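# Replace tarnished stack block with clean one, bench it

## Task

Take the tarnished block out of the tall stack and put a clean block taken from the heap into its place in that stack; set the tarnished block down on the empty bench, and finish with neither gripper holding anything.

## Robot and tools

Robot: two arms, left_arm and right_arm, each with a wrist camera and a two-finger parallel gripper. Their names are not image sides. Bases in the scene frame: left_arm at (+0.011, +0.253, 0) m, yawed about +10 degrees (quat_wxyz +0.996, 0, 0, +0.088); right_arm at (-0.034, -0.341, 0) m, yawed about +2 degrees.

Frames: one scene frame for everything. Origin is on the table surface midway between the arms, +z up, +x outward over the table, +y toward left_arm. On a gripper, the fingers extend along its own +z axis and close along its own y axis. The reported end_effector_position is the point between the finger pads, roughly 1 cm short of the fingertips.

Joint ranges (rad), base to hand: waist -2.880..2.880, shoulder 0.000..3.142, elbow 0.000..3.019, wrist pitch -1.693..1.571, wrist yaw -1.571..1.571, wrist roll -2.094..2.094. The elbow never fully straightens.

Row format (used by both motion tools): a flat list of exactly 16 numbers. First left_arm: x, y, z, qw, qx, qy, qz, opening; then right_arm in the same order. x, y, z is an absolute target for that gripper's end_effector_position in metres, scene frame; the quaternion is an absolute target orientation, w first. Opening is an absolute command from -1 (closed) to +1 (fully open, 0.094 m). Include both arms every time. To keep an arm still, repeat the exact pose from the last result taken before it stopped, plus the opening it should keep. To hold orientation steady, resend one fixed quaternion rather than copying drifting reported ones. A target more than 0.6 m from the arm's last reported position, along any gripper axis, gets the call refused and nothing moves.

execute_actions: argument actions is a list with zero or one entry, plus optional pictures (boolean). Empty list: just reports the state. An entry with rows: 1 to 15 rows, each held for one control step of 1/30 s; steps (max 15, default 15) sets length, and the final row repeats to fill it. An entry with only steps (max 300): waits that many steps counted from the previous result. Each step, the controller limits the commanded pose to 70 mm and 16 degrees away from the measured pose, then solves inverse kinematics favouring position over orientation. After the action, the arm only finishes the last limited pose, so long moves need several calls; compare reported poses and command the remainder.

move: target is one 16-number row of absolute poses; speed in m/s, 0.002 to 0.5 (default 0.25), with rotation capped at twice that in rad/s. Each gripper follows a straight line to its pose; both finish together, taking 0.5 to 10 s (cut off at 10 s). Orientation takes the short way. The opening is applied when the move begins. No obstacle or arm-to-arm avoidance. Grippers lag, wander and may overshoot speed, especially near full reach. Faster contact and targets set deeper past a surface mean harder impacts. Its result adds a move: line giving the ending (done, off_target, moving, held, fault) and any limits (paced = pose clipped; held = a safety check blocked steps, after which the arm may jump fast), plus each gripper's distance from target.

wait: seconds 0 to 10; nothing new is sent, fingers still finish travelling.

zoom_image: camera is cam_left_wrist or cam_right_wrist (both 504x504); region [x0, y0, x1, y1] in pixels from the top-left, no larger than 504 by 504. Gives a detailed crop of that camera's newest image. Intrinsics: left fx=fy 427.437, cx 250.725, cy 252.188; right fx=fy 471.932, cx 252.118, cy 252.503; camera optical frame +z forward, +x image right, +y image down.

read_manual: section "licences" returns URDF licence text; no motion.

finished_scene: pass the current scene number; it ends and grades that scene permanently, so call only when the goal is met and stable.

Results: a state line 'left_arm: … | right_arm: …' with each gripper's position and quaternion (printed position may be off, more so at long reach). grip_measured is the measured finger opening on the command scale; the last Joint positions number is that opening in metres. Readings may carry a fixed error near 1 mm. 'pose unreachable' means a clearance check altered or blocked that arm's command; HELD flags control steps where this happened. 'Hand target' shows where the controller is currently driving each gripper. FAULT lines mean an arm stopped. MOTOR HOT appears from 85 °C; at 100 °C an OVER-TEMPERATURE FAULT makes the arm drop and release, so avoid holding loads for long, including while idle or thinking.

Grasping: to hold a block, command an opening below grip_measured, about 0.03 below for a firm grip, less for a gentler one. Pad force is limited to roughly 50 to 62 N. Motions tend to stop a centimetre or more short, usually low, so plan with margin and verify in images.

Avoid: arms colliding or pressing on each other, knocking the stack or any object off the table, dropping or slamming blocks, and heavy pushing. Objects may occasionally be tugged or nudged by outside disturbances; recheck before releasing. Open both grippers at the end.

Each tool is called after ">>>" as name(argument=value, ...) on one line, values as JSON.

## Session

>>> execute_actions(actions=[])

Scene clock: 0.00 s of 7120.00 s.
left_arm: end_effector_position=(+0.5521, +0.1943, +0.0973) grip_measured=+1.000 end_effector_quat_wxyz=(+0.099, +0.151, +0.943, -0.280) | right_arm: end_effector_position=(+0.0929, -0.6706, +0.2362) grip_measured=+1.000 end_effector_quat_wxyz=(+0.435, +0.225, +0.816, -0.308)
Joint positions: left_arm=[-0.104  1.809  1.349 -1.036  0.598  0.367  0.094] | right_arm=[-1.465  0.688  0.486 -0.308 -0.484 -0.602  0.094]
Joint velocities: left_arm=[-0.015 -0.005 -0.002 -0.007 -0.051  0.051  0.   ] | right_arm=[-0.024 -0.015 -0.002  0.012  0.007  0.037  0.   ]
Hand target (left_arm): +0.560, +0.195, +0.102; +0.106, +0.153, +0.942, -0.278
Hand target (right_arm): +0.094, -0.676, +0.252; +0.440, +0.220, +0.810, -0.320

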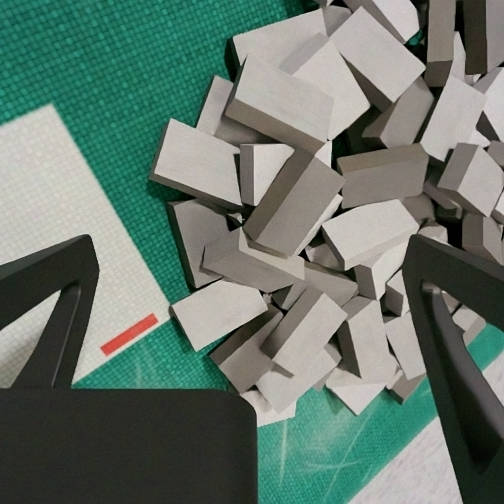

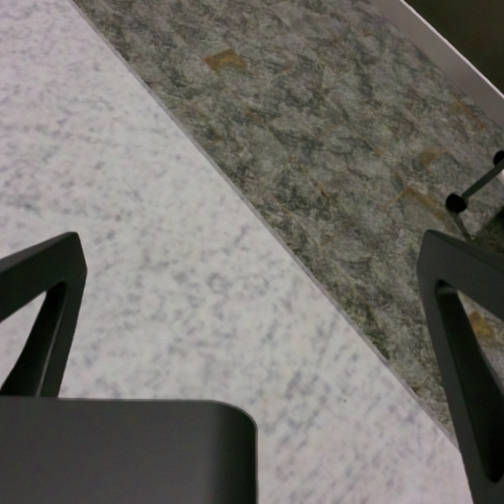

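>>> move(target=[0.50, 0.19, 0.45, 0.309, 0, 0.951, 0, 1, 0.15, -0.5, 0.45, 0.435, 0.225, 0.816, -0.308, 1], speed=0.25)

Scene clock: 27.50 s of 7120.00 s.
left_arm: end_effector_position=(+0.5009, +0.1926, +0.4332) grip_measured=+1.000 end_effector_quat_wxyz=(+0.302, +0.006, +0.953, +0.001) | right_arm: end_effector_position=(+0.1484, -0.5037, +0.4354) grip_measured=+1.000 end_effector_quat_wxyz=(+0.427, +0.215, +0.821, -0.313)
Joint positions: left_arm=[-0.326  1.312  1.633 -1.283 -0.085 -0.111  0.094] | right_arm=[-0.492  0.422  0.968 -1.041  0.387 -0.177  0.094]
Joint velocities: left_arm=[ 0.005 -0.005  0.002  0.012 -0.022 -0.007  0.   ] | right_arm=[-0.024 -0.015 -0.032  0.007  0.037 -0.007  0.   ]
Hand target (left_arm): +0.502, +0.189, +0.450; +0.313, +0.000, +0.950, -0.002
Hand target (right_arm): +0.148, -0.504, +0.450; +0.436, +0.222, +0.814, -0.312
Off the commanded pose (left_arm): 0.017 m, 1 deg.
Off the commanded pose (right_arm): 0.015 m, 2 deg.
After step 90, 22.33 s passed at rest.
move: off_target (left_arm, right_arm)

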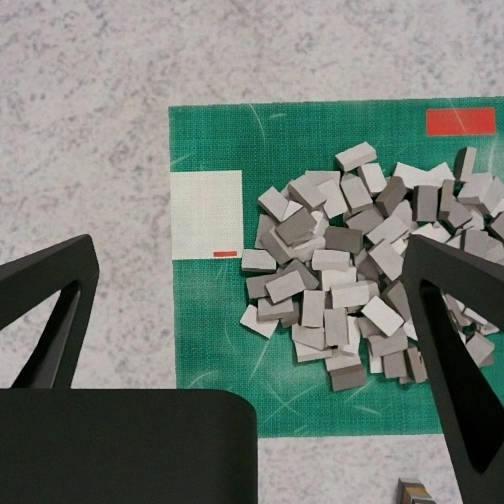

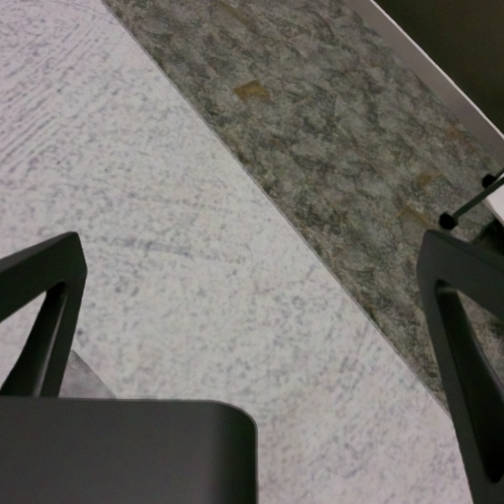

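>>> move(target=[0.30, 0.08, 0.50, 0.309, 0, 0.951, 0, 1, 0.15, -0.5, 0.45, 0.435, 0.225, 0.816, -0.308, 1], speed=0.25)

Scene clock: 36.33 s of 7120.00 s.
left_arm: end_effector_position=(+0.3025, +0.0767, +0.4831) grip_measured=+1.000 end_effector_quat_wxyz=(+0.298, +0.013, +0.954, +0.016) | right_arm: end_effector_position=(+0.1487, -0.5007, +0.4335) grip_measured=+1.000 end_effector_quat_wxyz=(+0.426, +0.220, +0.821, -0.310)
Joint positions: left_arm=[-0.923  1.08   1.614 -1.651 -0.415 -0.622  0.094] | right_arm=[-0.462  0.422  0.968 -1.055  0.413 -0.147  0.094]
Joint velocities: left_arm=[-0.024  0.005  0.002 -0.002 -0.037 -0.037  0.   ] | right_arm=[-0.005 -0.005 -0.012  0.007  0.022  0.066  0.   ]
Hand target (left_arm): +0.300, +0.078, +0.501; +0.311, +0.001, +0.951, +0.004
Hand target (right_arm): +0.150, -0.500, +0.450; +0.435, +0.225, +0.816, -0.308
Off the commanded pose (left_arm): 0.017 m, 3 deg.
Off the commanded pose (right_arm): 0.017 m, 1 deg.
After step 90, 4.23 s passed at rest.
move: off_target (left_arm, right_arm)

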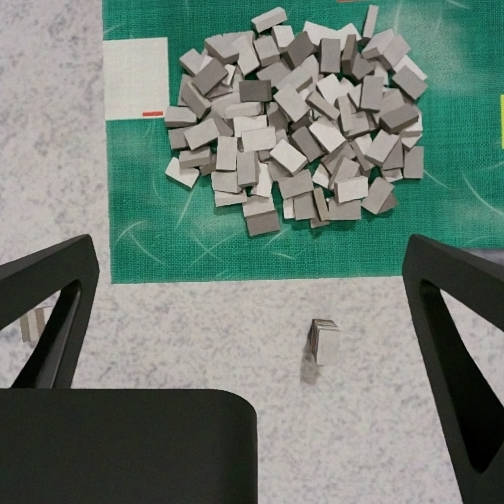

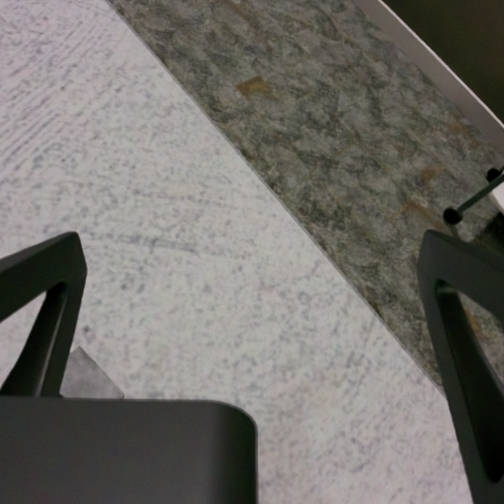

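>>> zoom_image(camera="cam_left_wrist", region=[260, 280, 400, 420])

>>> zoom_image(camera="cam_left_wrist", region=[0, 270, 120, 390])

Region (260, 280, 400, 420) of cam_left_wrist's 504x504 image, scaled by 3.600, with more detail than that image has.

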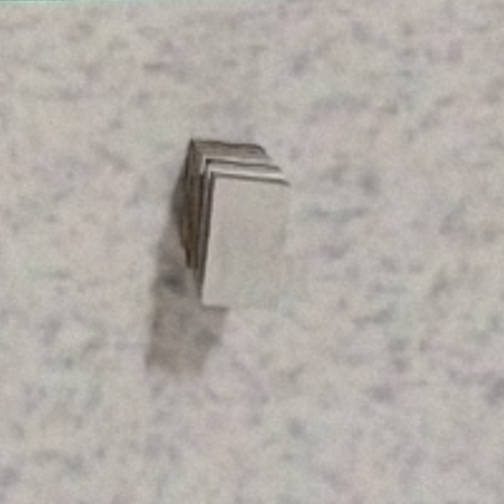

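Region (0, 270, 120, 390) of cam_left_wrist's 504x504 image, scaled by 4.200, with more detail than that image has.

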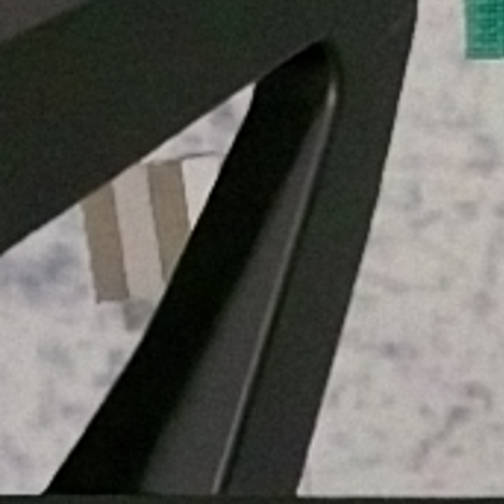

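>>> move(target=[0.245, -0.115, 0.14, -0.152, 0.476, 0.862, 0.084, 1, 0.15, -0.5, 0.45, 0.435, 0.225, 0.816, -0.308, 1], speed=0.2)

Scene clock: 105.37 s of 7120.00 s.
left_arm: end_effector_position=(+0.2403, -0.0992, +0.1324) grip_measured=+1.000 end_effector_quat_wxyz=(-0.165, +0.461, +0.866, +0.102) | right_arm: end_effector_position=(+0.1487, -0.5007, +0.4335) grip_measured=+1.000 end_effector_quat_wxyz=(+0.426, +0.221, +0.821, -0.310)
Joint positions: left_arm=[-1.175  1.747  1.394 -1.609 -0.017 -0.025  0.094] | right_arm=[-0.462  0.422  0.968 -1.055  0.413 -0.146  0.094]
Joint velocities: left_arm=[-0.024 -0.005  0.002  0.007 -0.095 -0.022  0.   ] | right_arm=[ 0.005  0.005  0.002 -0.007  0.037 -0.037  0.   ]
Hand target (left_arm): +0.244, -0.114, +0.140; -0.152, +0.473, +0.863, +0.092
Hand target (right_arm): +0.150, -0.500, +0.450; +0.435, +0.225, +0.816, -0.308
Off the commanded pose (left_arm): 0.018 m, 3 deg.
Off the commanded pose (right_arm): 0.017 m, 1 deg.
After step 90, 62.13 s passed at rest.
move: off_target (left_arm, right_arm)

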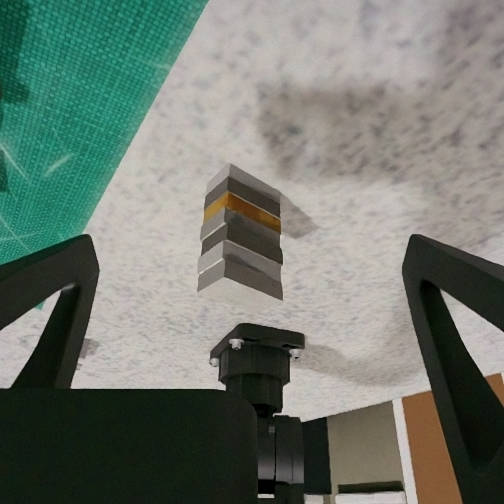

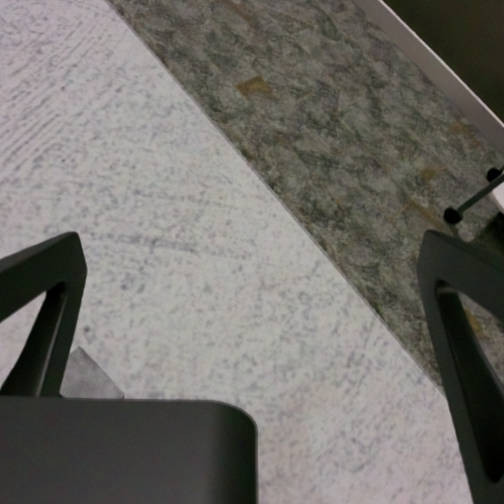

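>>> zoom_image(camera="cam_left_wrist", region=[160, 150, 330, 320])

Region (160, 150, 330, 320) of cam_left_wrist's 504x504 image, scaled by 2.965, with more detail than that image has.

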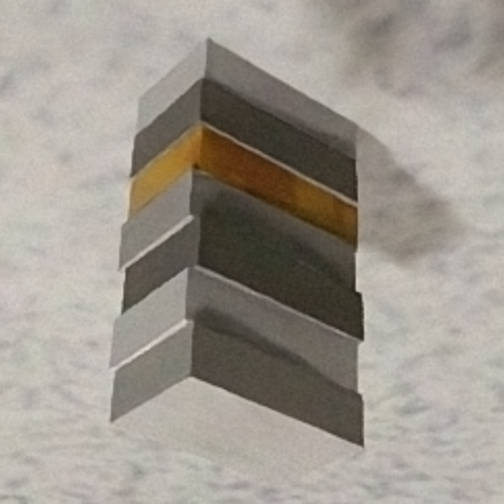

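>>> move(target=[0.27, 0.30, 0.40, 0.309, 0, 0.951, 0, 1, 0.271, -0.206, 0.195, -0.146, 0.529, 0.831, 0.093, 1], speed=0.2)

Scene clock: 224.43 s of 7120.00 s.
left_arm: end_effector_position=(+0.2635, +0.2970, +0.3781) grip_measured=+1.000 end_effector_quat_wxyz=(+0.276, -0.013, +0.961, -0.026) | right_arm: end_effector_position=(+0.2635, -0.2117, +0.2009) grip_measured=+1.000 end_effector_quat_wxyz=(-0.135, +0.517, +0.840, +0.092)
Joint positions: left_arm=[ 0.137  0.724  1.142 -1.462  0.205  0.231  0.094] | right_arm=[ 0.207  1.231  1.039 -1.439 -0.323  1.337  0.094]
Joint velocities: left_arm=[ 0.015 -0.015  0.002  0.017  0.051 -0.022  0.   ] | right_arm=[-0.005 -0.015 -0.017  0.017 -0.051 -0.022  0.   ]
Hand target (left_arm): +0.269, +0.300, +0.401; +0.304, -0.003, +0.953, -0.015
Hand target (right_arm): +0.266, -0.208, +0.198; -0.139, +0.521, +0.838, +0.091
Off the commanded pose (left_arm): 0.023 m, 5 deg.
Off the commanded pose (right_arm): 0.011 m, 2 deg.
After step 90, 111.67 s passed at rest.
move: off_target (left_arm, right_arm)

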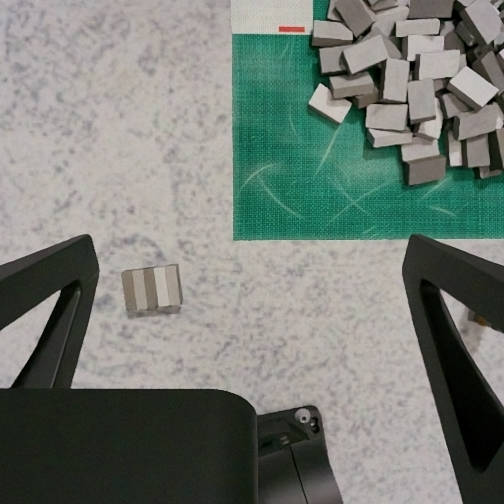

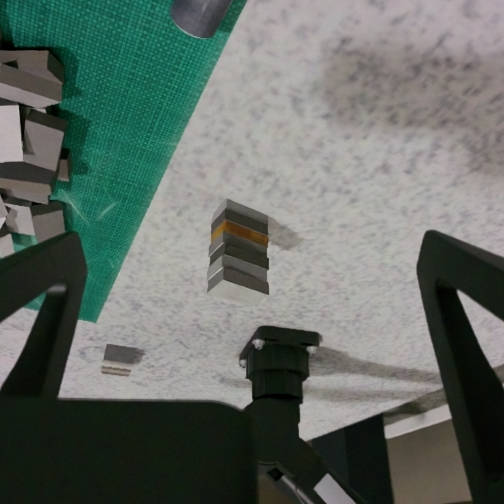

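>>> move(target=[0.183, -0.018, 0.17, 0, 0.035, 0.999, 0, 1, 0.271, -0.206, 0.195, -0.146, 0.529, 0.831, 0.093, 1], speed=0.2)

Scene clock: 234.87 s of 7120.00 s.
left_arm: end_effector_position=(+0.1776, -0.0049, +0.1575) grip_measured=+1.000 end_effector_quat_wxyz=(-0.010, +0.040, +0.999, +0.034) | right_arm: end_effector_position=(+0.2650, -0.2090, +0.1987) grip_measured=+1.000 end_effector_quat_wxyz=(-0.142, +0.524, +0.834, +0.094)
Joint positions: left_arm=[-1.183  1.223  0.939 -1.355 -0.022 -0.928  0.094] | right_arm=[ 0.207  1.241  1.039 -1.433 -0.337  1.354  0.094]
Joint velocities: left_arm=[ 0.005  0.005 -0.007 -0.007 -0.022 -0.022  0.   ] | right_arm=[-0.005 -0.024  0.007 -0.012 -0.022 -0.022  0.   ]
Hand target (left_arm): +0.183, -0.018, +0.170; +0.002, +0.034, +0.999, +0.014
Hand target (right_arm): +0.271, -0.206, +0.195; -0.146, +0.529, +0.831, +0.093
Off the commanded pose (left_arm): 0.019 m, 4 deg.
Off the commanded pose (right_arm): 0.008 m, 1 deg.
After step 90, 5.03 s passed at rest.
move: off_target (left_arm)

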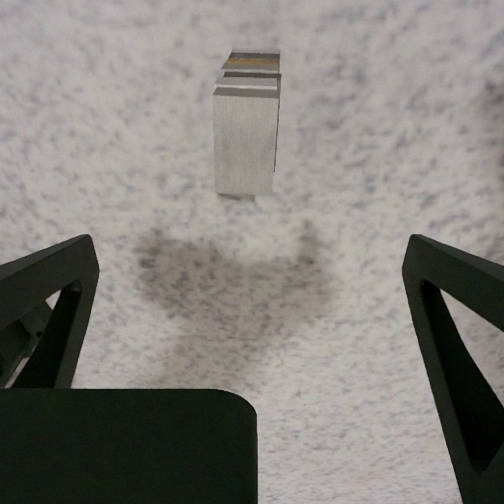

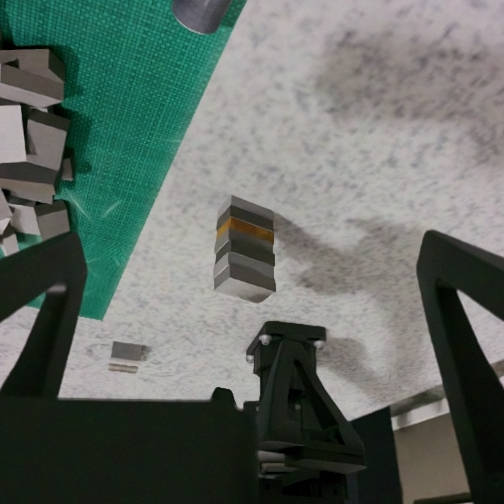

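>>> move(target=[0.186, -0.006, 0.13, 0.01, 0.032, 0.999, -0.03, 0.3, 0.271, -0.206, 0.195, -0.146, 0.529, 0.831, 0.093, 1], speed=0.1)

Scene clock: 254.03 s of 7120.00 s.
left_arm: end_effector_position=(+0.1822, -0.0050, +0.1273) grip_measured=+0.303 end_effector_quat_wxyz=(+0.004, +0.028, +0.999, -0.020) | right_arm: end_effector_position=(+0.2650, -0.2090, +0.1987) grip_measured=+1.000 end_effector_quat_wxyz=(-0.142, +0.524, +0.834, +0.094)
Joint positions: left_arm=[-1.149  1.186  0.827 -1.176  0.017 -0.916  0.061] | right_arm=[ 0.207  1.241  1.039 -1.433 -0.337  1.354  0.094]
Joint velocities: left_arm=[ 0.005 -0.015  0.007  0.017 -0.066 -0.007 -0.   ] | right_arm=[-0.015 -0.015 -0.002 -0.007 -0.051 -0.037  0.   ]
Hand target (left_arm): +0.186, -0.006, +0.130; +0.009, +0.032, +0.999, -0.031
Hand target (right_arm): +0.271, -0.206, +0.195; -0.146, +0.529, +0.831, +0.093
Off the commanded pose (left_arm): 0.005 m, 1 deg.
Off the commanded pose (right_arm): 0.008 m, 1 deg.
After step 90, 15.20 s passed at rest.
move: done

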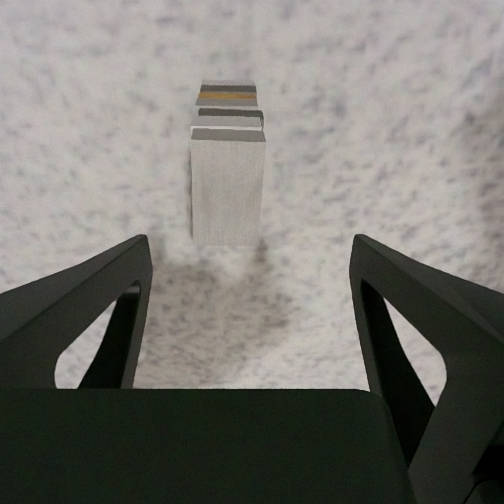

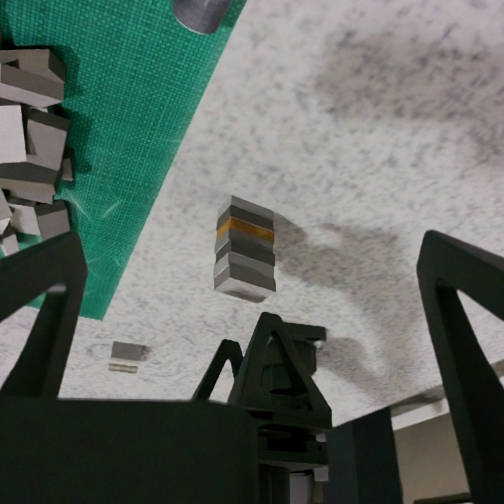

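>>> move(target=[0.185, 0.002, 0.105, 0.006, 0.034, 0.999, -0.01, 0.3, 0.271, -0.206, 0.195, -0.146, 0.529, 0.831, 0.093, 1], speed=0.06)

Scene clock: 262.77 s of 7120.00 s.
left_arm: end_effector_position=(+0.1798, +0.0018, +0.1089) grip_measured=+0.303 end_effector_quat_wxyz=(+0.004, +0.031, +0.999, -0.011) | right_arm: end_effector_position=(+0.2650, -0.2090, +0.1987) grip_measured=+1.000 end_effector_quat_wxyz=(-0.142, +0.524, +0.834, +0.094)
Joint positions: left_arm=[-1.149  1.197  0.784 -1.135  0.007 -0.91   0.061] | right_arm=[ 0.207  1.241  1.039 -1.433 -0.337  1.354  0.094]
Joint velocities: left_arm=[-0.005 -0.005  0.012  0.012  0.022 -0.007 -0.   ] | right_arm=[ 0.005 -0.015  0.012 -0.002 -0.022  0.051  0.   ]
Hand target (left_arm): +0.185, +0.002, +0.105; +0.006, +0.034, +0.999, -0.010
Hand target (right_arm): +0.271, -0.206, +0.195; -0.146, +0.529, +0.831, +0.093
Off the commanded pose (left_arm): 0.006 m, 0 deg.
Off the commanded pose (right_arm): 0.008 m, 1 deg.
After step 90, 4.97 s passed at rest.
move: done

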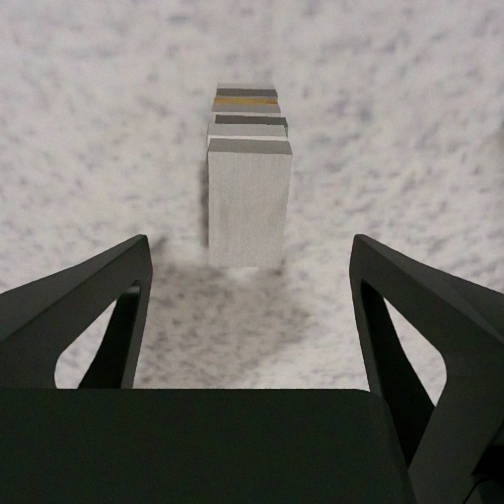

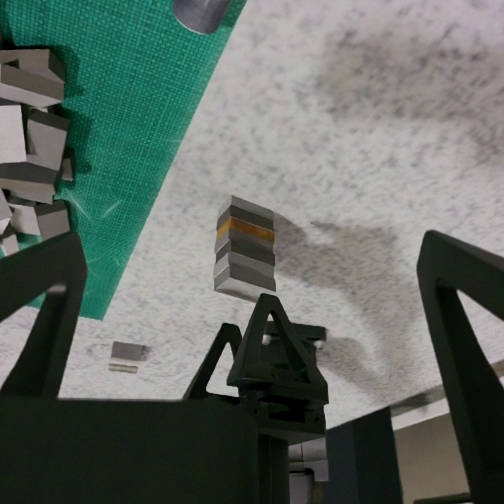

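>>> move(target=[0.189, 0.002, 0.045, 0.006, 0.034, 0.999, -0.005, 0.3, 0.271, -0.206, 0.195, -0.146, 0.529, 0.831, 0.093, 1], speed=0.04)

>>> zoom_image(camera="cam_right_wrist", region=[170, 170, 340, 340])

Scene clock: 286.30 s of 7120.00 s.
left_arm: end_effector_position=(+0.1845, +0.0007, +0.0491) grip_measured=+0.303 end_effector_quat_wxyz=(+0.005, +0.031, +0.999, -0.007) | right_arm: end_effector_position=(+0.2650, -0.2090, +0.1987) grip_measured=+1.000 end_effector_quat_wxyz=(-0.142, +0.524, +0.834, +0.094)
Joint positions: left_arm=[-1.142  1.307  0.697 -0.944  0.001 -0.903  0.061] | right_arm=[ 0.207  1.241  1.039 -1.433 -0.337  1.354  0.094]
Joint velocities: left_arm=[ 0.005 -0.005 -0.012 -0.002  0.037  0.037 -0.001] | right_arm=[-0.005 -0.024 -0.002 -0.022 -0.007 -0.007  0.   ]
Hand target (left_arm): +0.189, +0.002, +0.045; +0.006, +0.034, +0.999, -0.005
Hand target (right_arm): +0.271, -0.206, +0.195; -0.146, +0.529, +0.831, +0.093
Off the commanded pose (left_arm): 0.006 m, 0 deg.
Off the commanded pose (right_arm): 0.008 m, 1 deg.
After step 90, 18.63 s passed at rest.
move: done

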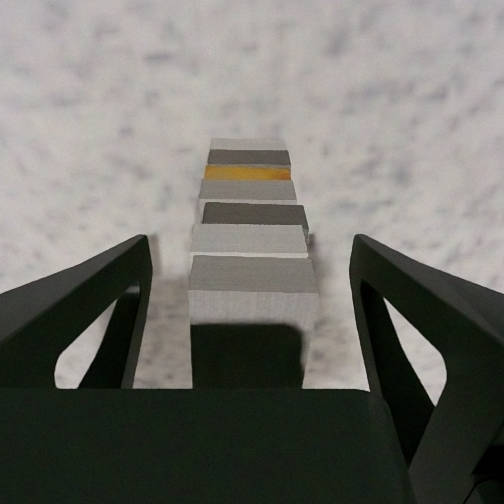

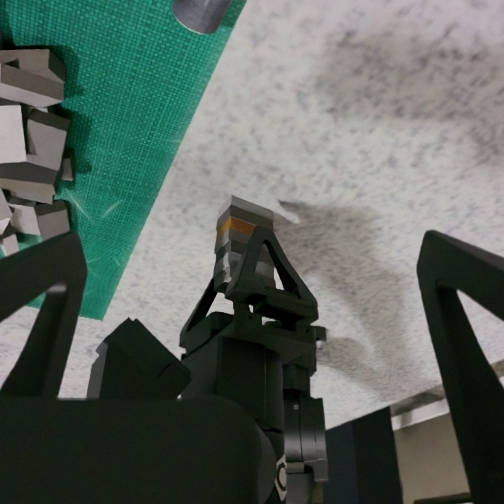

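Region (170, 170, 340, 340) of cam_right_wrist's 504x504 image, scaled by 2.965, with more detail than that image has.

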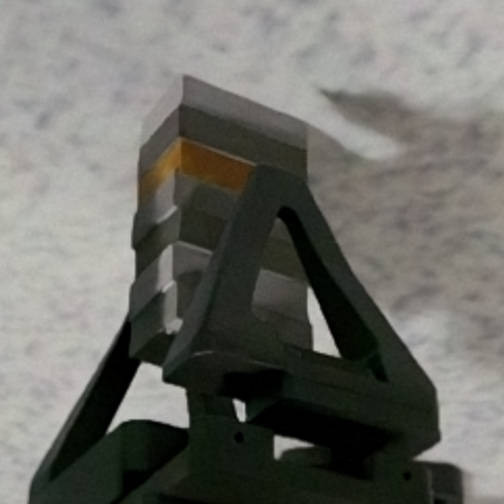

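>>> move(target=[0.189, 0.002, 0.040, 0.006, 0.034, 0.999, -0.005, -0.27, 0.271, -0.206, 0.195, -0.146, 0.529, 0.831, 0.093, 1], speed=0.02)

>>> zoom_image(camera="cam_right_wrist", region=[170, 170, 340, 340])

Scene clock: 295.17 s of 7120.00 s.
left_arm: end_effector_position=(+0.1847, +0.0004, +0.0448) grip_measured=-0.267 end_effector_quat_wxyz=(+0.005, +0.032, +0.999, -0.008) | right_arm: end_effector_position=(+0.2650, -0.2090, +0.1987) grip_measured=+1.000 end_effector_quat_wxyz=(-0.142, +0.524, +0.834, +0.094)
Joint positions: left_arm=[-1.142  1.316  0.691 -0.928  0.001 -0.902  0.034] | right_arm=[ 0.207  1.241  1.039 -1.433 -0.337  1.354  0.094]
Joint velocities: left_arm=[-0.015  0.005 -0.022  0.007  0.022  0.007 -0.001] | right_arm=[-0.005 -0.005 -0.002  0.002 -0.051 -0.022  0.   ]
Hand target (left_arm): +0.189, +0.002, +0.040; +0.006, +0.034, +0.999, -0.005
Hand target (right_arm): +0.271, -0.206, +0.195; -0.146, +0.529, +0.831, +0.093
Off the commanded pose (left_arm): 0.007 m, 0 deg.
Off the commanded pose (right_arm): 0.008 m, 1 deg.
After step 90, 5.07 s passed at rest.
move: done

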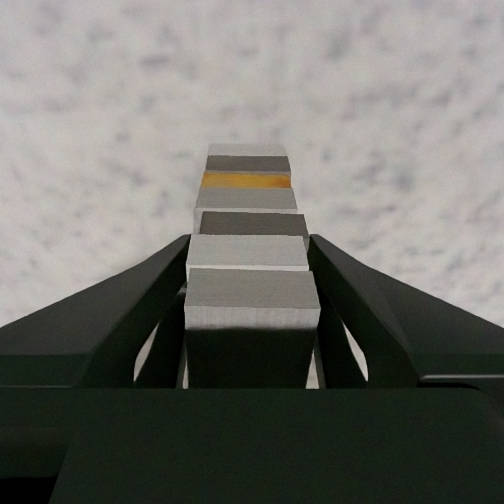

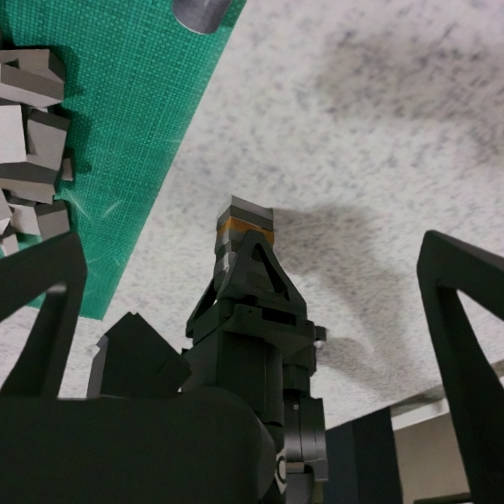

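Region (170, 170, 340, 340) of cam_right_wrist's 504x504 image, scaled by 2.965, with more detail than that image has.

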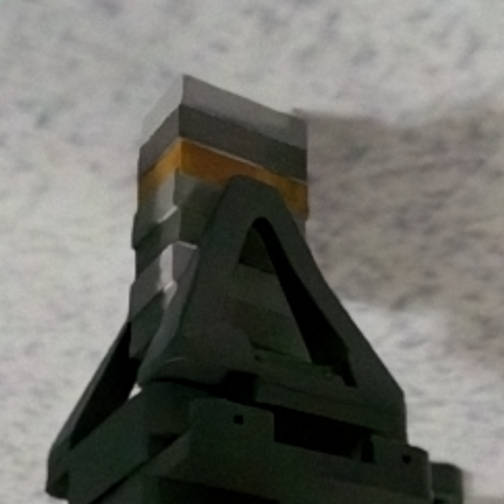

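>>> move(target=[0.189, 0.003, 0.034, 0.006, 0.034, 0.999, -0.005, -0.27, 0.271, -0.206, 0.195, -0.146, 0.529, 0.831, 0.093, 1], speed=0.02)

>>> zoom_image(camera="cam_right_wrist", region=[170, 170, 340, 340])

Scene clock: 304.73 s of 7120.00 s.
left_arm: end_effector_position=(+0.1849, +0.0011, +0.0390) grip_measured=-0.267 end_effector_quat_wxyz=(+0.005, +0.032, +0.999, -0.008) | right_arm: end_effector_position=(+0.2650, -0.2090, +0.1987) grip_measured=+1.000 end_effector_quat_wxyz=(-0.142, +0.524, +0.834, +0.094)
Joint positions: left_arm=[-1.14   1.326  0.681 -0.907  0.001 -0.9    0.034] | right_arm=[ 0.207  1.241  1.039 -1.433 -0.337  1.354  0.094]
Joint velocities: left_arm=[-0.015 -0.005  0.007 -0.007  0.022 -0.022  0.001] | right_arm=[-0.024 -0.015  0.002  0.002 -0.022  0.022  0.   ]
Hand target (left_arm): +0.189, +0.003, +0.034; +0.006, +0.034, +0.999, -0.005
Hand target (right_arm): +0.271, -0.206, +0.195; -0.146, +0.529, +0.831, +0.093
Off the commanded pose (left_arm): 0.007 m, 0 deg.
Off the commanded pose (right_arm): 0.008 m, 1 deg.
After step 90, 5.70 s passed at rest.
move: done

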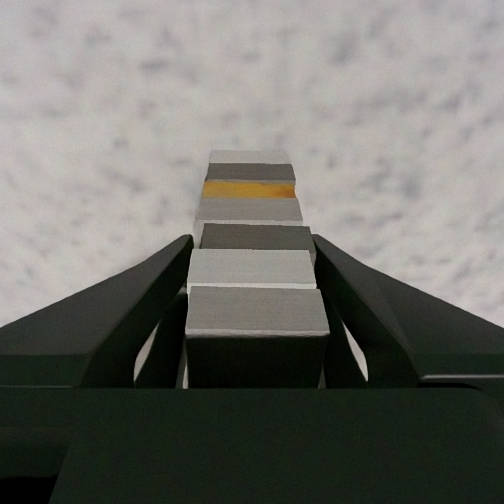

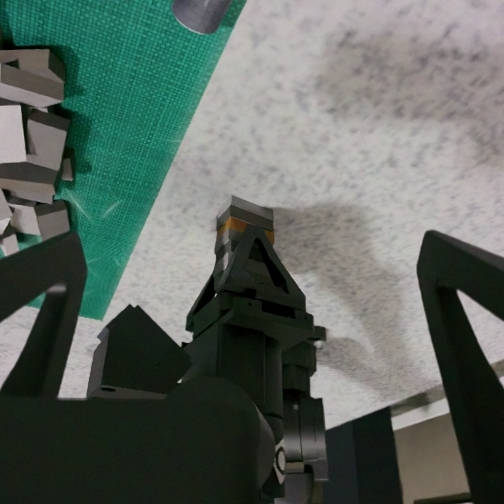

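Region (170, 170, 340, 340) of cam_right_wrist's 504x504 image, scaled by 2.965, with more detail than that image has.

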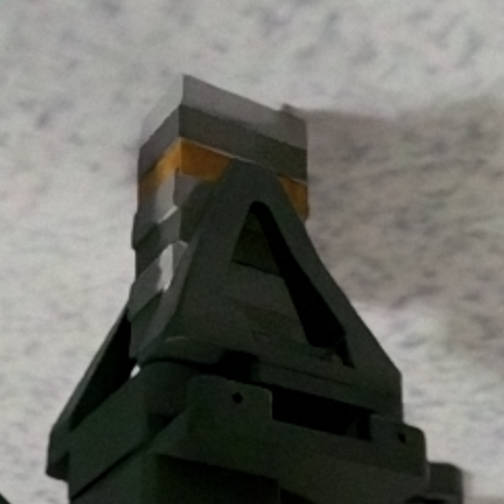

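Now close the grip.

>>> move(target=[0.189, 0.003, 0.034, 0.006, 0.034, 0.999, -0.005, -0.45, 0.271, -0.206, 0.195, -0.146, 0.529, 0.831, 0.093, 1], speed=0.02)

>>> zoom_image(camera="cam_right_wrist", region=[170, 170, 340, 340])

Scene clock: 312.00 s of 7120.00 s.
left_arm: end_effector_position=(+0.1850, +0.0015, +0.0387) grip_measured=-0.446 end_effector_quat_wxyz=(+0.006, +0.032, +0.999, -0.007) | right_arm: end_effector_position=(+0.2650, -0.2090, +0.1987) grip_measured=+1.000 end_effector_quat_wxyz=(-0.142, +0.524, +0.834, +0.094)
Joint positions: left_arm=[-1.14   1.326  0.68  -0.907 -0.001 -0.9    0.026] | right_arm=[ 0.207  1.241  1.039 -1.433 -0.337  1.354  0.094]
Joint velocities: left_arm=[ 0.005 -0.005 -0.012  0.002 -0.066  0.007 -0.   ] | right_arm=[-0.005  0.005 -0.007 -0.012 -0.066 -0.081  0.   ]
Hand target (left_arm): +0.189, +0.003, +0.034; +0.006, +0.034, +0.999, -0.005
Hand target (right_arm): +0.271, -0.206, +0.195; -0.146, +0.529, +0.831, +0.093
Off the commanded pose (left_arm): 0.006 m, 0 deg.
Off the commanded pose (right_arm): 0.008 m, 1 deg.
After step 90, 3.57 s passed at rest.
move: done

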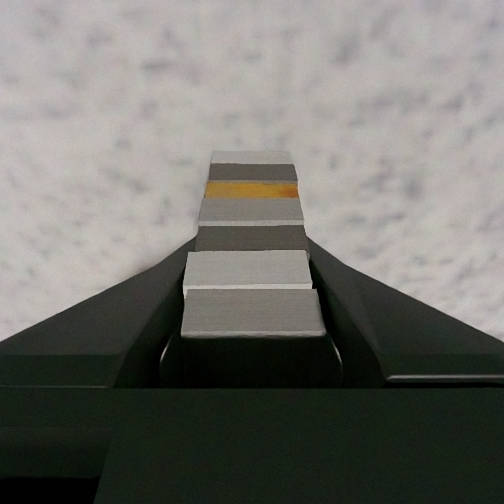

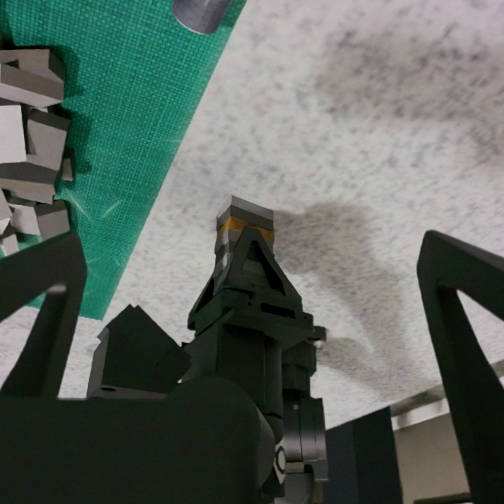

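Region (170, 170, 340, 340) of cam_right_wrist's 504x504 image, scaled by 2.965, with more detail than that image has.

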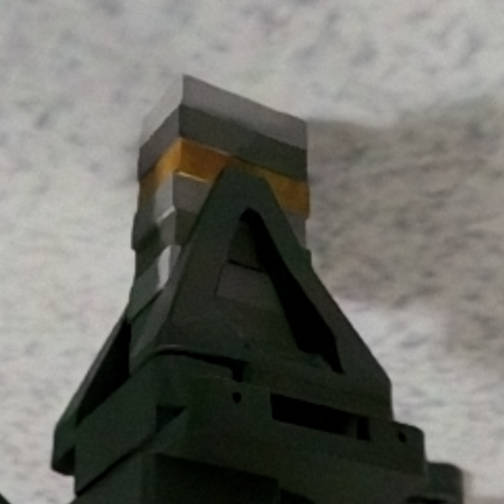

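>>> move(target=[0.189, 0.003, 0.034, 0.006, 0.034, 0.999, -0.005, -0.52, 0.271, -0.206, 0.195, -0.146, 0.529, 0.831, 0.093, 1], speed=0.02)

>>> zoom_image(camera="cam_right_wrist", region=[190, 180, 310, 300])

Scene clock: 320.70 s of 7120.00 s.
left_arm: end_effector_position=(+0.1850, +0.0015, +0.0387) grip_measured=-0.474 end_effector_quat_wxyz=(+0.006, +0.032, +0.999, -0.007) | right_arm: end_effector_position=(+0.2650, -0.2090, +0.1987) grip_measured=+1.000 end_effector_quat_wxyz=(-0.142, +0.524, +0.834, +0.094)
Joint positions: left_arm=[-1.14   1.326  0.68  -0.907 -0.001 -0.9    0.025] | right_arm=[ 0.207  1.241  1.039 -1.433 -0.337  1.354  0.094]
Joint velocities: left_arm=[-0.015 -0.005 -0.007  0.007  0.022 -0.051 -0.001] | right_arm=[-0.005 -0.005  0.002 -0.002 -0.022 -0.007  0.   ]
Hand target (left_arm): +0.189, +0.003, +0.034; +0.006, +0.034, +0.999, -0.005
Hand target (right_arm): +0.271, -0.206, +0.195; -0.146, +0.529, +0.831, +0.093
Off the commanded pose (left_arm): 0.006 m, 0 deg.
Off the commanded pose (right_arm): 0.008 m, 1 deg.
After step 90, 5.00 s passed at rest.
move: done

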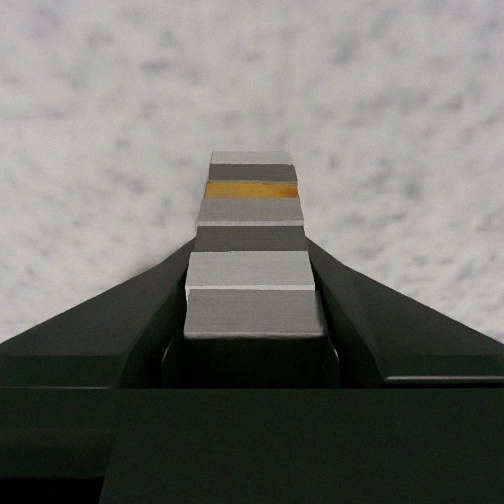

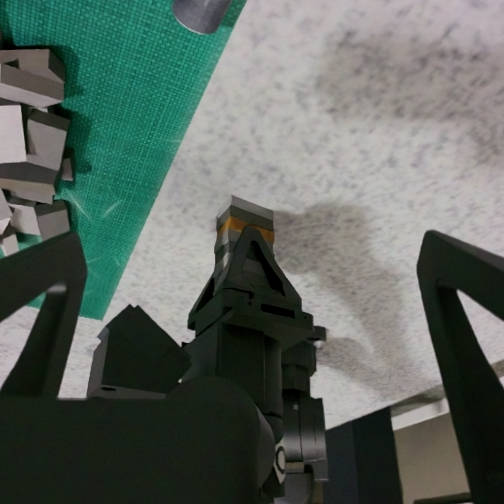

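Region (190, 180, 310, 300) of cam_right_wrist's 504x504 image, scaled by 4.200, with more detail than that image has.

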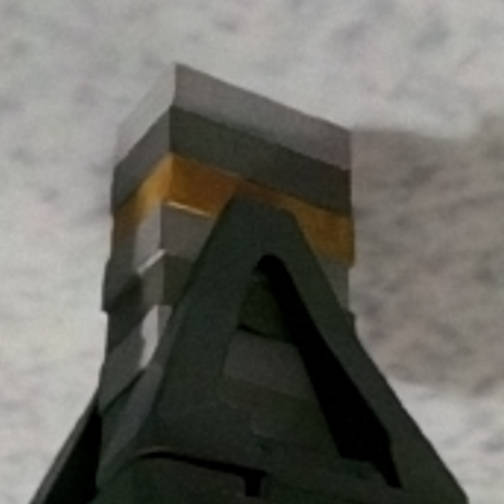

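>>> move(target=[0.189, 0.003, 0.075, 0.006, 0.034, 0.999, -0.005, -0.52, 0.271, -0.206, 0.195, -0.146, 0.529, 0.831, 0.093, 1], speed=0.03)

>>> zoom_image(camera="cam_right_wrist", region=[170, 170, 340, 340])

Scene clock: 329.47 s of 7120.00 s.
left_arm: end_effector_position=(+0.1714, +0.0210, +0.0502) grip_measured=-0.474 end_effector_quat_wxyz=(-0.015, +0.032, +0.999, +0.021) | right_arm: end_effector_position=(+0.2650, -0.2090, +0.1987) grip_measured=+1.000 end_effector_quat_wxyz=(-0.142, +0.524, +0.834, +0.094)
Joint positions: left_arm=[-1.14   1.286  0.68  -1.018 -0.001 -0.9    0.025] | right_arm=[ 0.207  1.241  1.039 -1.433 -0.337  1.354  0.094]
Joint velocities: left_arm=[-0.005 -0.005 -0.007  0.002 -0.007 -0.037  0.001] | right_arm=[-0.024 -0.005 -0.012 -0.007 -0.022 -0.007  0.   ]
Hand target (left_arm): +0.188, +0.004, +0.075; +0.007, +0.034, +0.999, -0.005
Hand target (right_arm): +0.271, -0.206, +0.195; -0.146, +0.529, +0.831, +0.093
Off the commanded pose (left_arm): 0.035 m, 4 deg.
Off the commanded pose (right_arm): 0.008 m, 1 deg.
After step 90, 4.30 s passed at rest.
move: off_target (left_arm)

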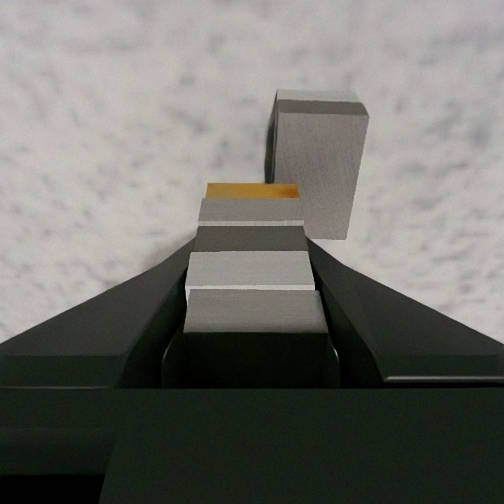

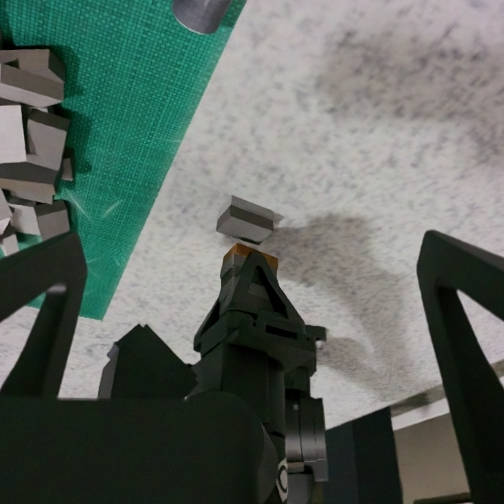

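Region (170, 170, 340, 340) of cam_right_wrist's 504x504 image, scaled by 2.965, with more detail than that image has.

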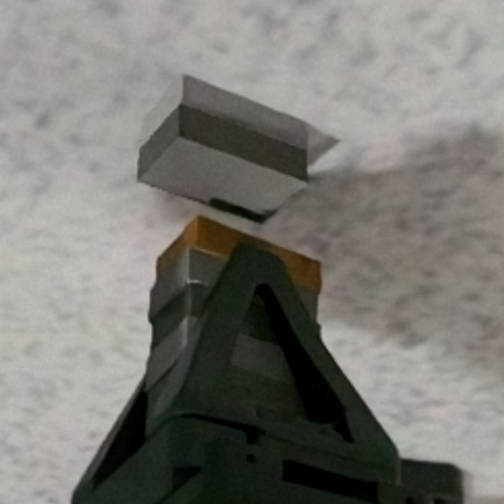

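>>> move(target=[0.205, 0.10, 0.09, 0.006, 0.034, 0.999, -0.005, -0.52, 0.271, -0.206, 0.195, -0.146, 0.529, 0.831, 0.093, 1], speed=0.06)

Scene clock: 354.23 s of 7120.00 s.
left_arm: end_effector_position=(+0.2013, +0.1008, +0.0817) grip_measured=-0.474 end_effector_quat_wxyz=(-0.003, +0.029, +1.000, +0.001) | right_arm: end_effector_position=(+0.2650, -0.2090, +0.1987) grip_measured=+1.000 end_effector_quat_wxyz=(-0.142, +0.524, +0.834, +0.094)
Joint positions: left_arm=[-0.846  1.077  0.619 -1.119  0.002 -0.612  0.025] | right_arm=[ 0.207  1.241  1.039 -1.433 -0.337  1.354  0.094]
Joint velocities: left_arm=[-0.015 -0.015  0.002 -0.017  0.022  0.051  0.   ] | right_arm=[-0.005 -0.005 -0.002 -0.017 -0.051  0.007  0.   ]
Hand target (left_arm): +0.205, +0.100, +0.090; +0.004, +0.034, +0.999, -0.007
Hand target (right_arm): +0.271, -0.206, +0.195; -0.146, +0.529, +0.831, +0.093
Off the commanded pose (left_arm): 0.009 m, 1 deg.
Off the commanded pose (right_arm): 0.008 m, 1 deg.
After step 90, 19.77 s passed at rest.
move: done

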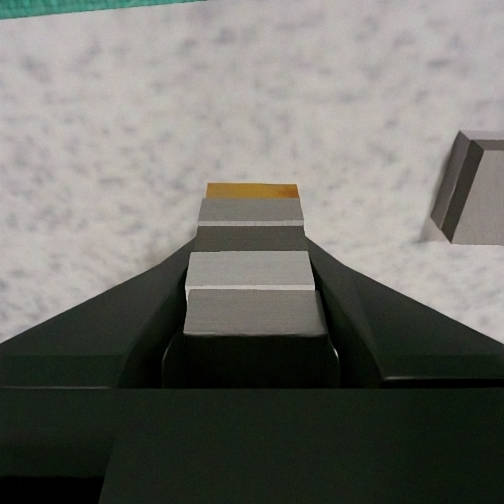

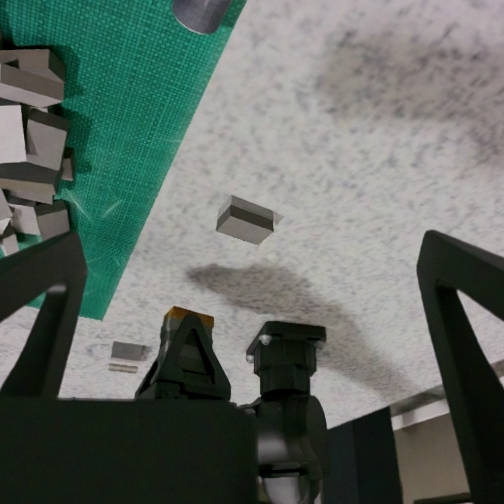

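>>> move(target=[0.205, 0.10, 0.02, 0.006, 0.034, 0.999, -0.005, -0.52, 0.271, -0.206, 0.195, -0.146, 0.529, 0.831, 0.093, 1], speed=0.04)

>>> zoom_image(camera="cam_right_wrist", region=[120, 220, 290, 390])

Scene clock: 361.40 s of 7120.00 s.
left_arm: end_effector_position=(+0.1969, +0.1043, +0.0164) grip_measured=-0.474 end_effector_quat_wxyz=(-0.004, +0.030, +1.000, +0.002) | right_arm: end_effector_position=(+0.2650, -0.2090, +0.1987) grip_measured=+1.000 end_effector_quat_wxyz=(-0.142, +0.524, +0.834, +0.094)
Joint positions: left_arm=[-0.846  1.199  0.5   -0.881  0.002 -0.609  0.025] | right_arm=[ 0.207  1.241  1.039 -1.433 -0.337  1.354  0.094]
Joint velocities: left_arm=[-0.005 -0.005 -0.007 -0.007 -0.037 -0.007  0.001] | right_arm=[ 0.005  0.005 -0.002 -0.022 -0.037  0.007  0.   ]
Hand target (left_arm): +0.205, +0.100, +0.020; +0.006, +0.034, +0.999, -0.005
Hand target (right_arm): +0.271, -0.206, +0.195; -0.146, +0.529, +0.831, +0.093
Off the commanded pose (left_arm): 0.010 m, 1 deg.
Off the commanded pose (right_arm): 0.008 m, 1 deg.
After step 90, 2.33 s passed at rest.
move: done

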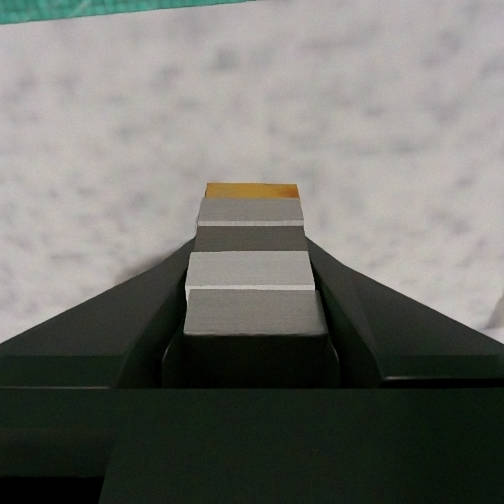

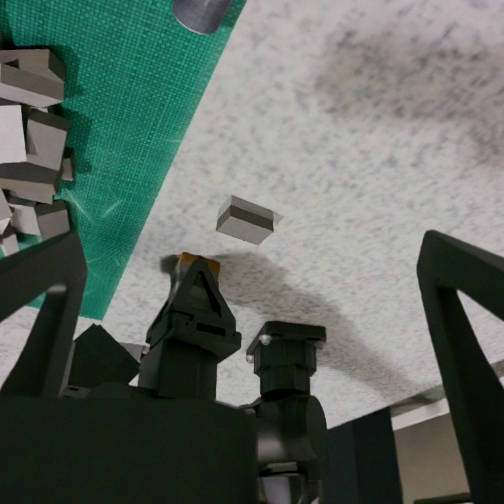

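Region (120, 220, 290, 390) of cam_right_wrist's 504x504 image, scaled by 2.965, with more detail than that image has.

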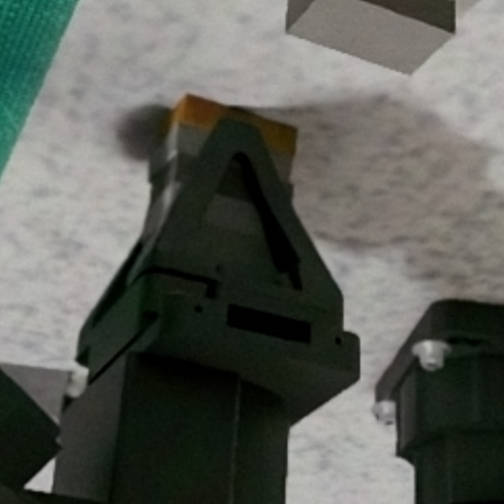

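>>> move(target=[0.205, 0.10, 0.017, 0.006, 0.034, 0.999, -0.005, -0.52, 0.271, -0.206, 0.195, -0.146, 0.529, 0.831, 0.093, 1], speed=0.01)

Scene clock: 375.07 s of 7120.00 s.
left_arm: end_effector_position=(+0.1965, +0.1046, +0.0160) grip_measured=-0.474 end_effector_quat_wxyz=(-0.004, +0.030, +1.000, +0.002) | right_arm: end_effector_position=(+0.2650, -0.2090, +0.1987) grip_measured=+1.000 end_effector_quat_wxyz=(-0.142, +0.524, +0.834, +0.094)
Joint positions: left_arm=[-0.846  1.199  0.499 -0.88   0.002 -0.609  0.025] | right_arm=[ 0.207  1.241  1.039 -1.433 -0.337  1.354  0.094]
Joint velocities: left_arm=[-0.015  0.015 -0.002 -0.002  0.007 -0.007 -0.   ] | right_arm=[-0.005 -0.005 -0.002 -0.012 -0.022  0.007  0.   ]
Hand target (left_arm): +0.205, +0.100, +0.017; +0.006, +0.034, +0.999, -0.005
Hand target (right_arm): +0.271, -0.206, +0.195; -0.146, +0.529, +0.831, +0.093
Off the commanded pose (left_arm): 0.010 m, 2 deg.
Off the commanded pose (right_arm): 0.008 m, 1 deg.
After step 90, 9.17 s passed at rest.
move: done

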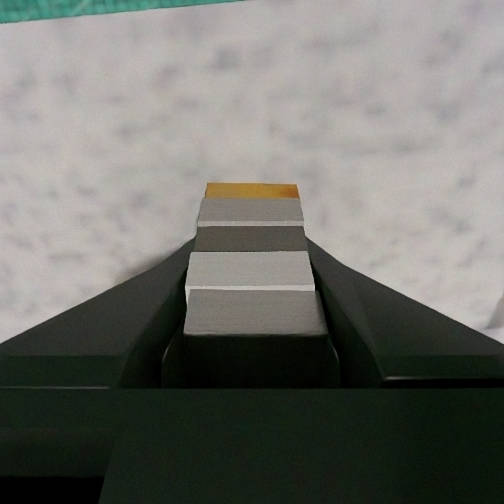

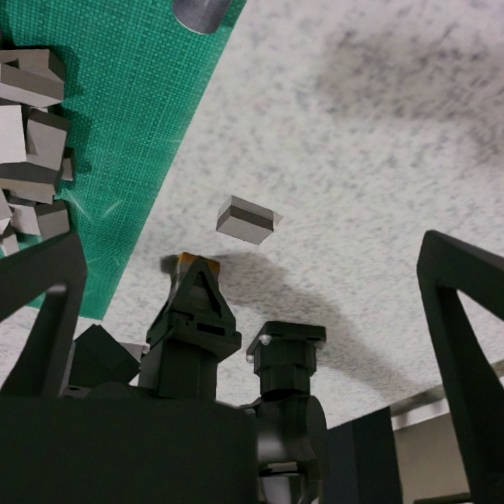

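>>> move(target=[0.205, 0.10, 0.019, 0.006, 0.034, 0.999, -0.005, 1, 0.271, -0.206, 0.195, -0.146, 0.529, 0.831, 0.093, 1], speed=0.01)

Scene clock: 386.43 s of 7120.00 s.
left_arm: end_effector_position=(+0.1969, +0.1043, +0.0160) grip_measured=+1.000 end_effector_quat_wxyz=(-0.004, +0.030, +1.000, +0.002) | right_arm: end_effector_position=(+0.2650, -0.2090, +0.1987) grip_measured=+1.000 end_effector_quat_wxyz=(-0.142, +0.524, +0.834, +0.094)
Joint positions: left_arm=[-0.846  1.199  0.499 -0.878  0.002 -0.609  0.094] | right_arm=[ 0.207  1.241  1.039 -1.433 -0.337  1.354  0.094]
Joint velocities: left_arm=[ 0.005  0.005 -0.012  0.002  0.022  0.022  0.   ] | right_arm=[ 0.005  0.015  0.012 -0.022 -0.051  0.022  0.   ]
Hand target (left_arm): +0.205, +0.100, +0.019; +0.006, +0.034, +0.999, -0.005
Hand target (right_arm): +0.271, -0.206, +0.195; -0.146, +0.529, +0.831, +0.093
Off the commanded pose (left_arm): 0.010 m, 1 deg.
Off the commanded pose (right_arm): 0.008 m, 1 deg.
After step 90, 6.83 s passed at rest.
move: done

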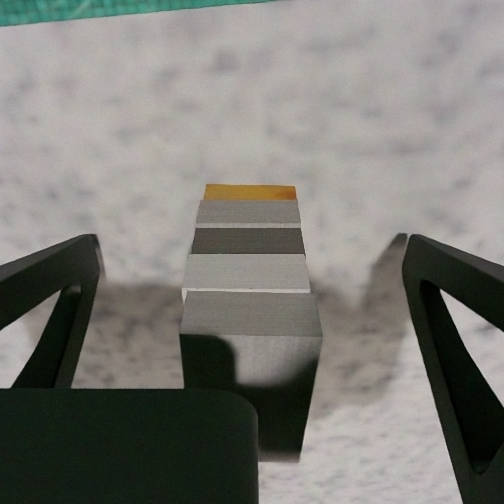

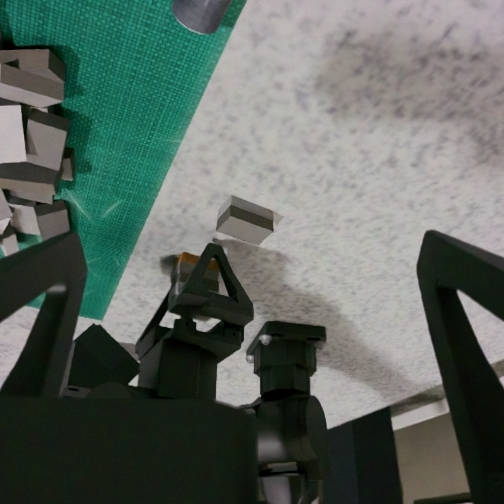

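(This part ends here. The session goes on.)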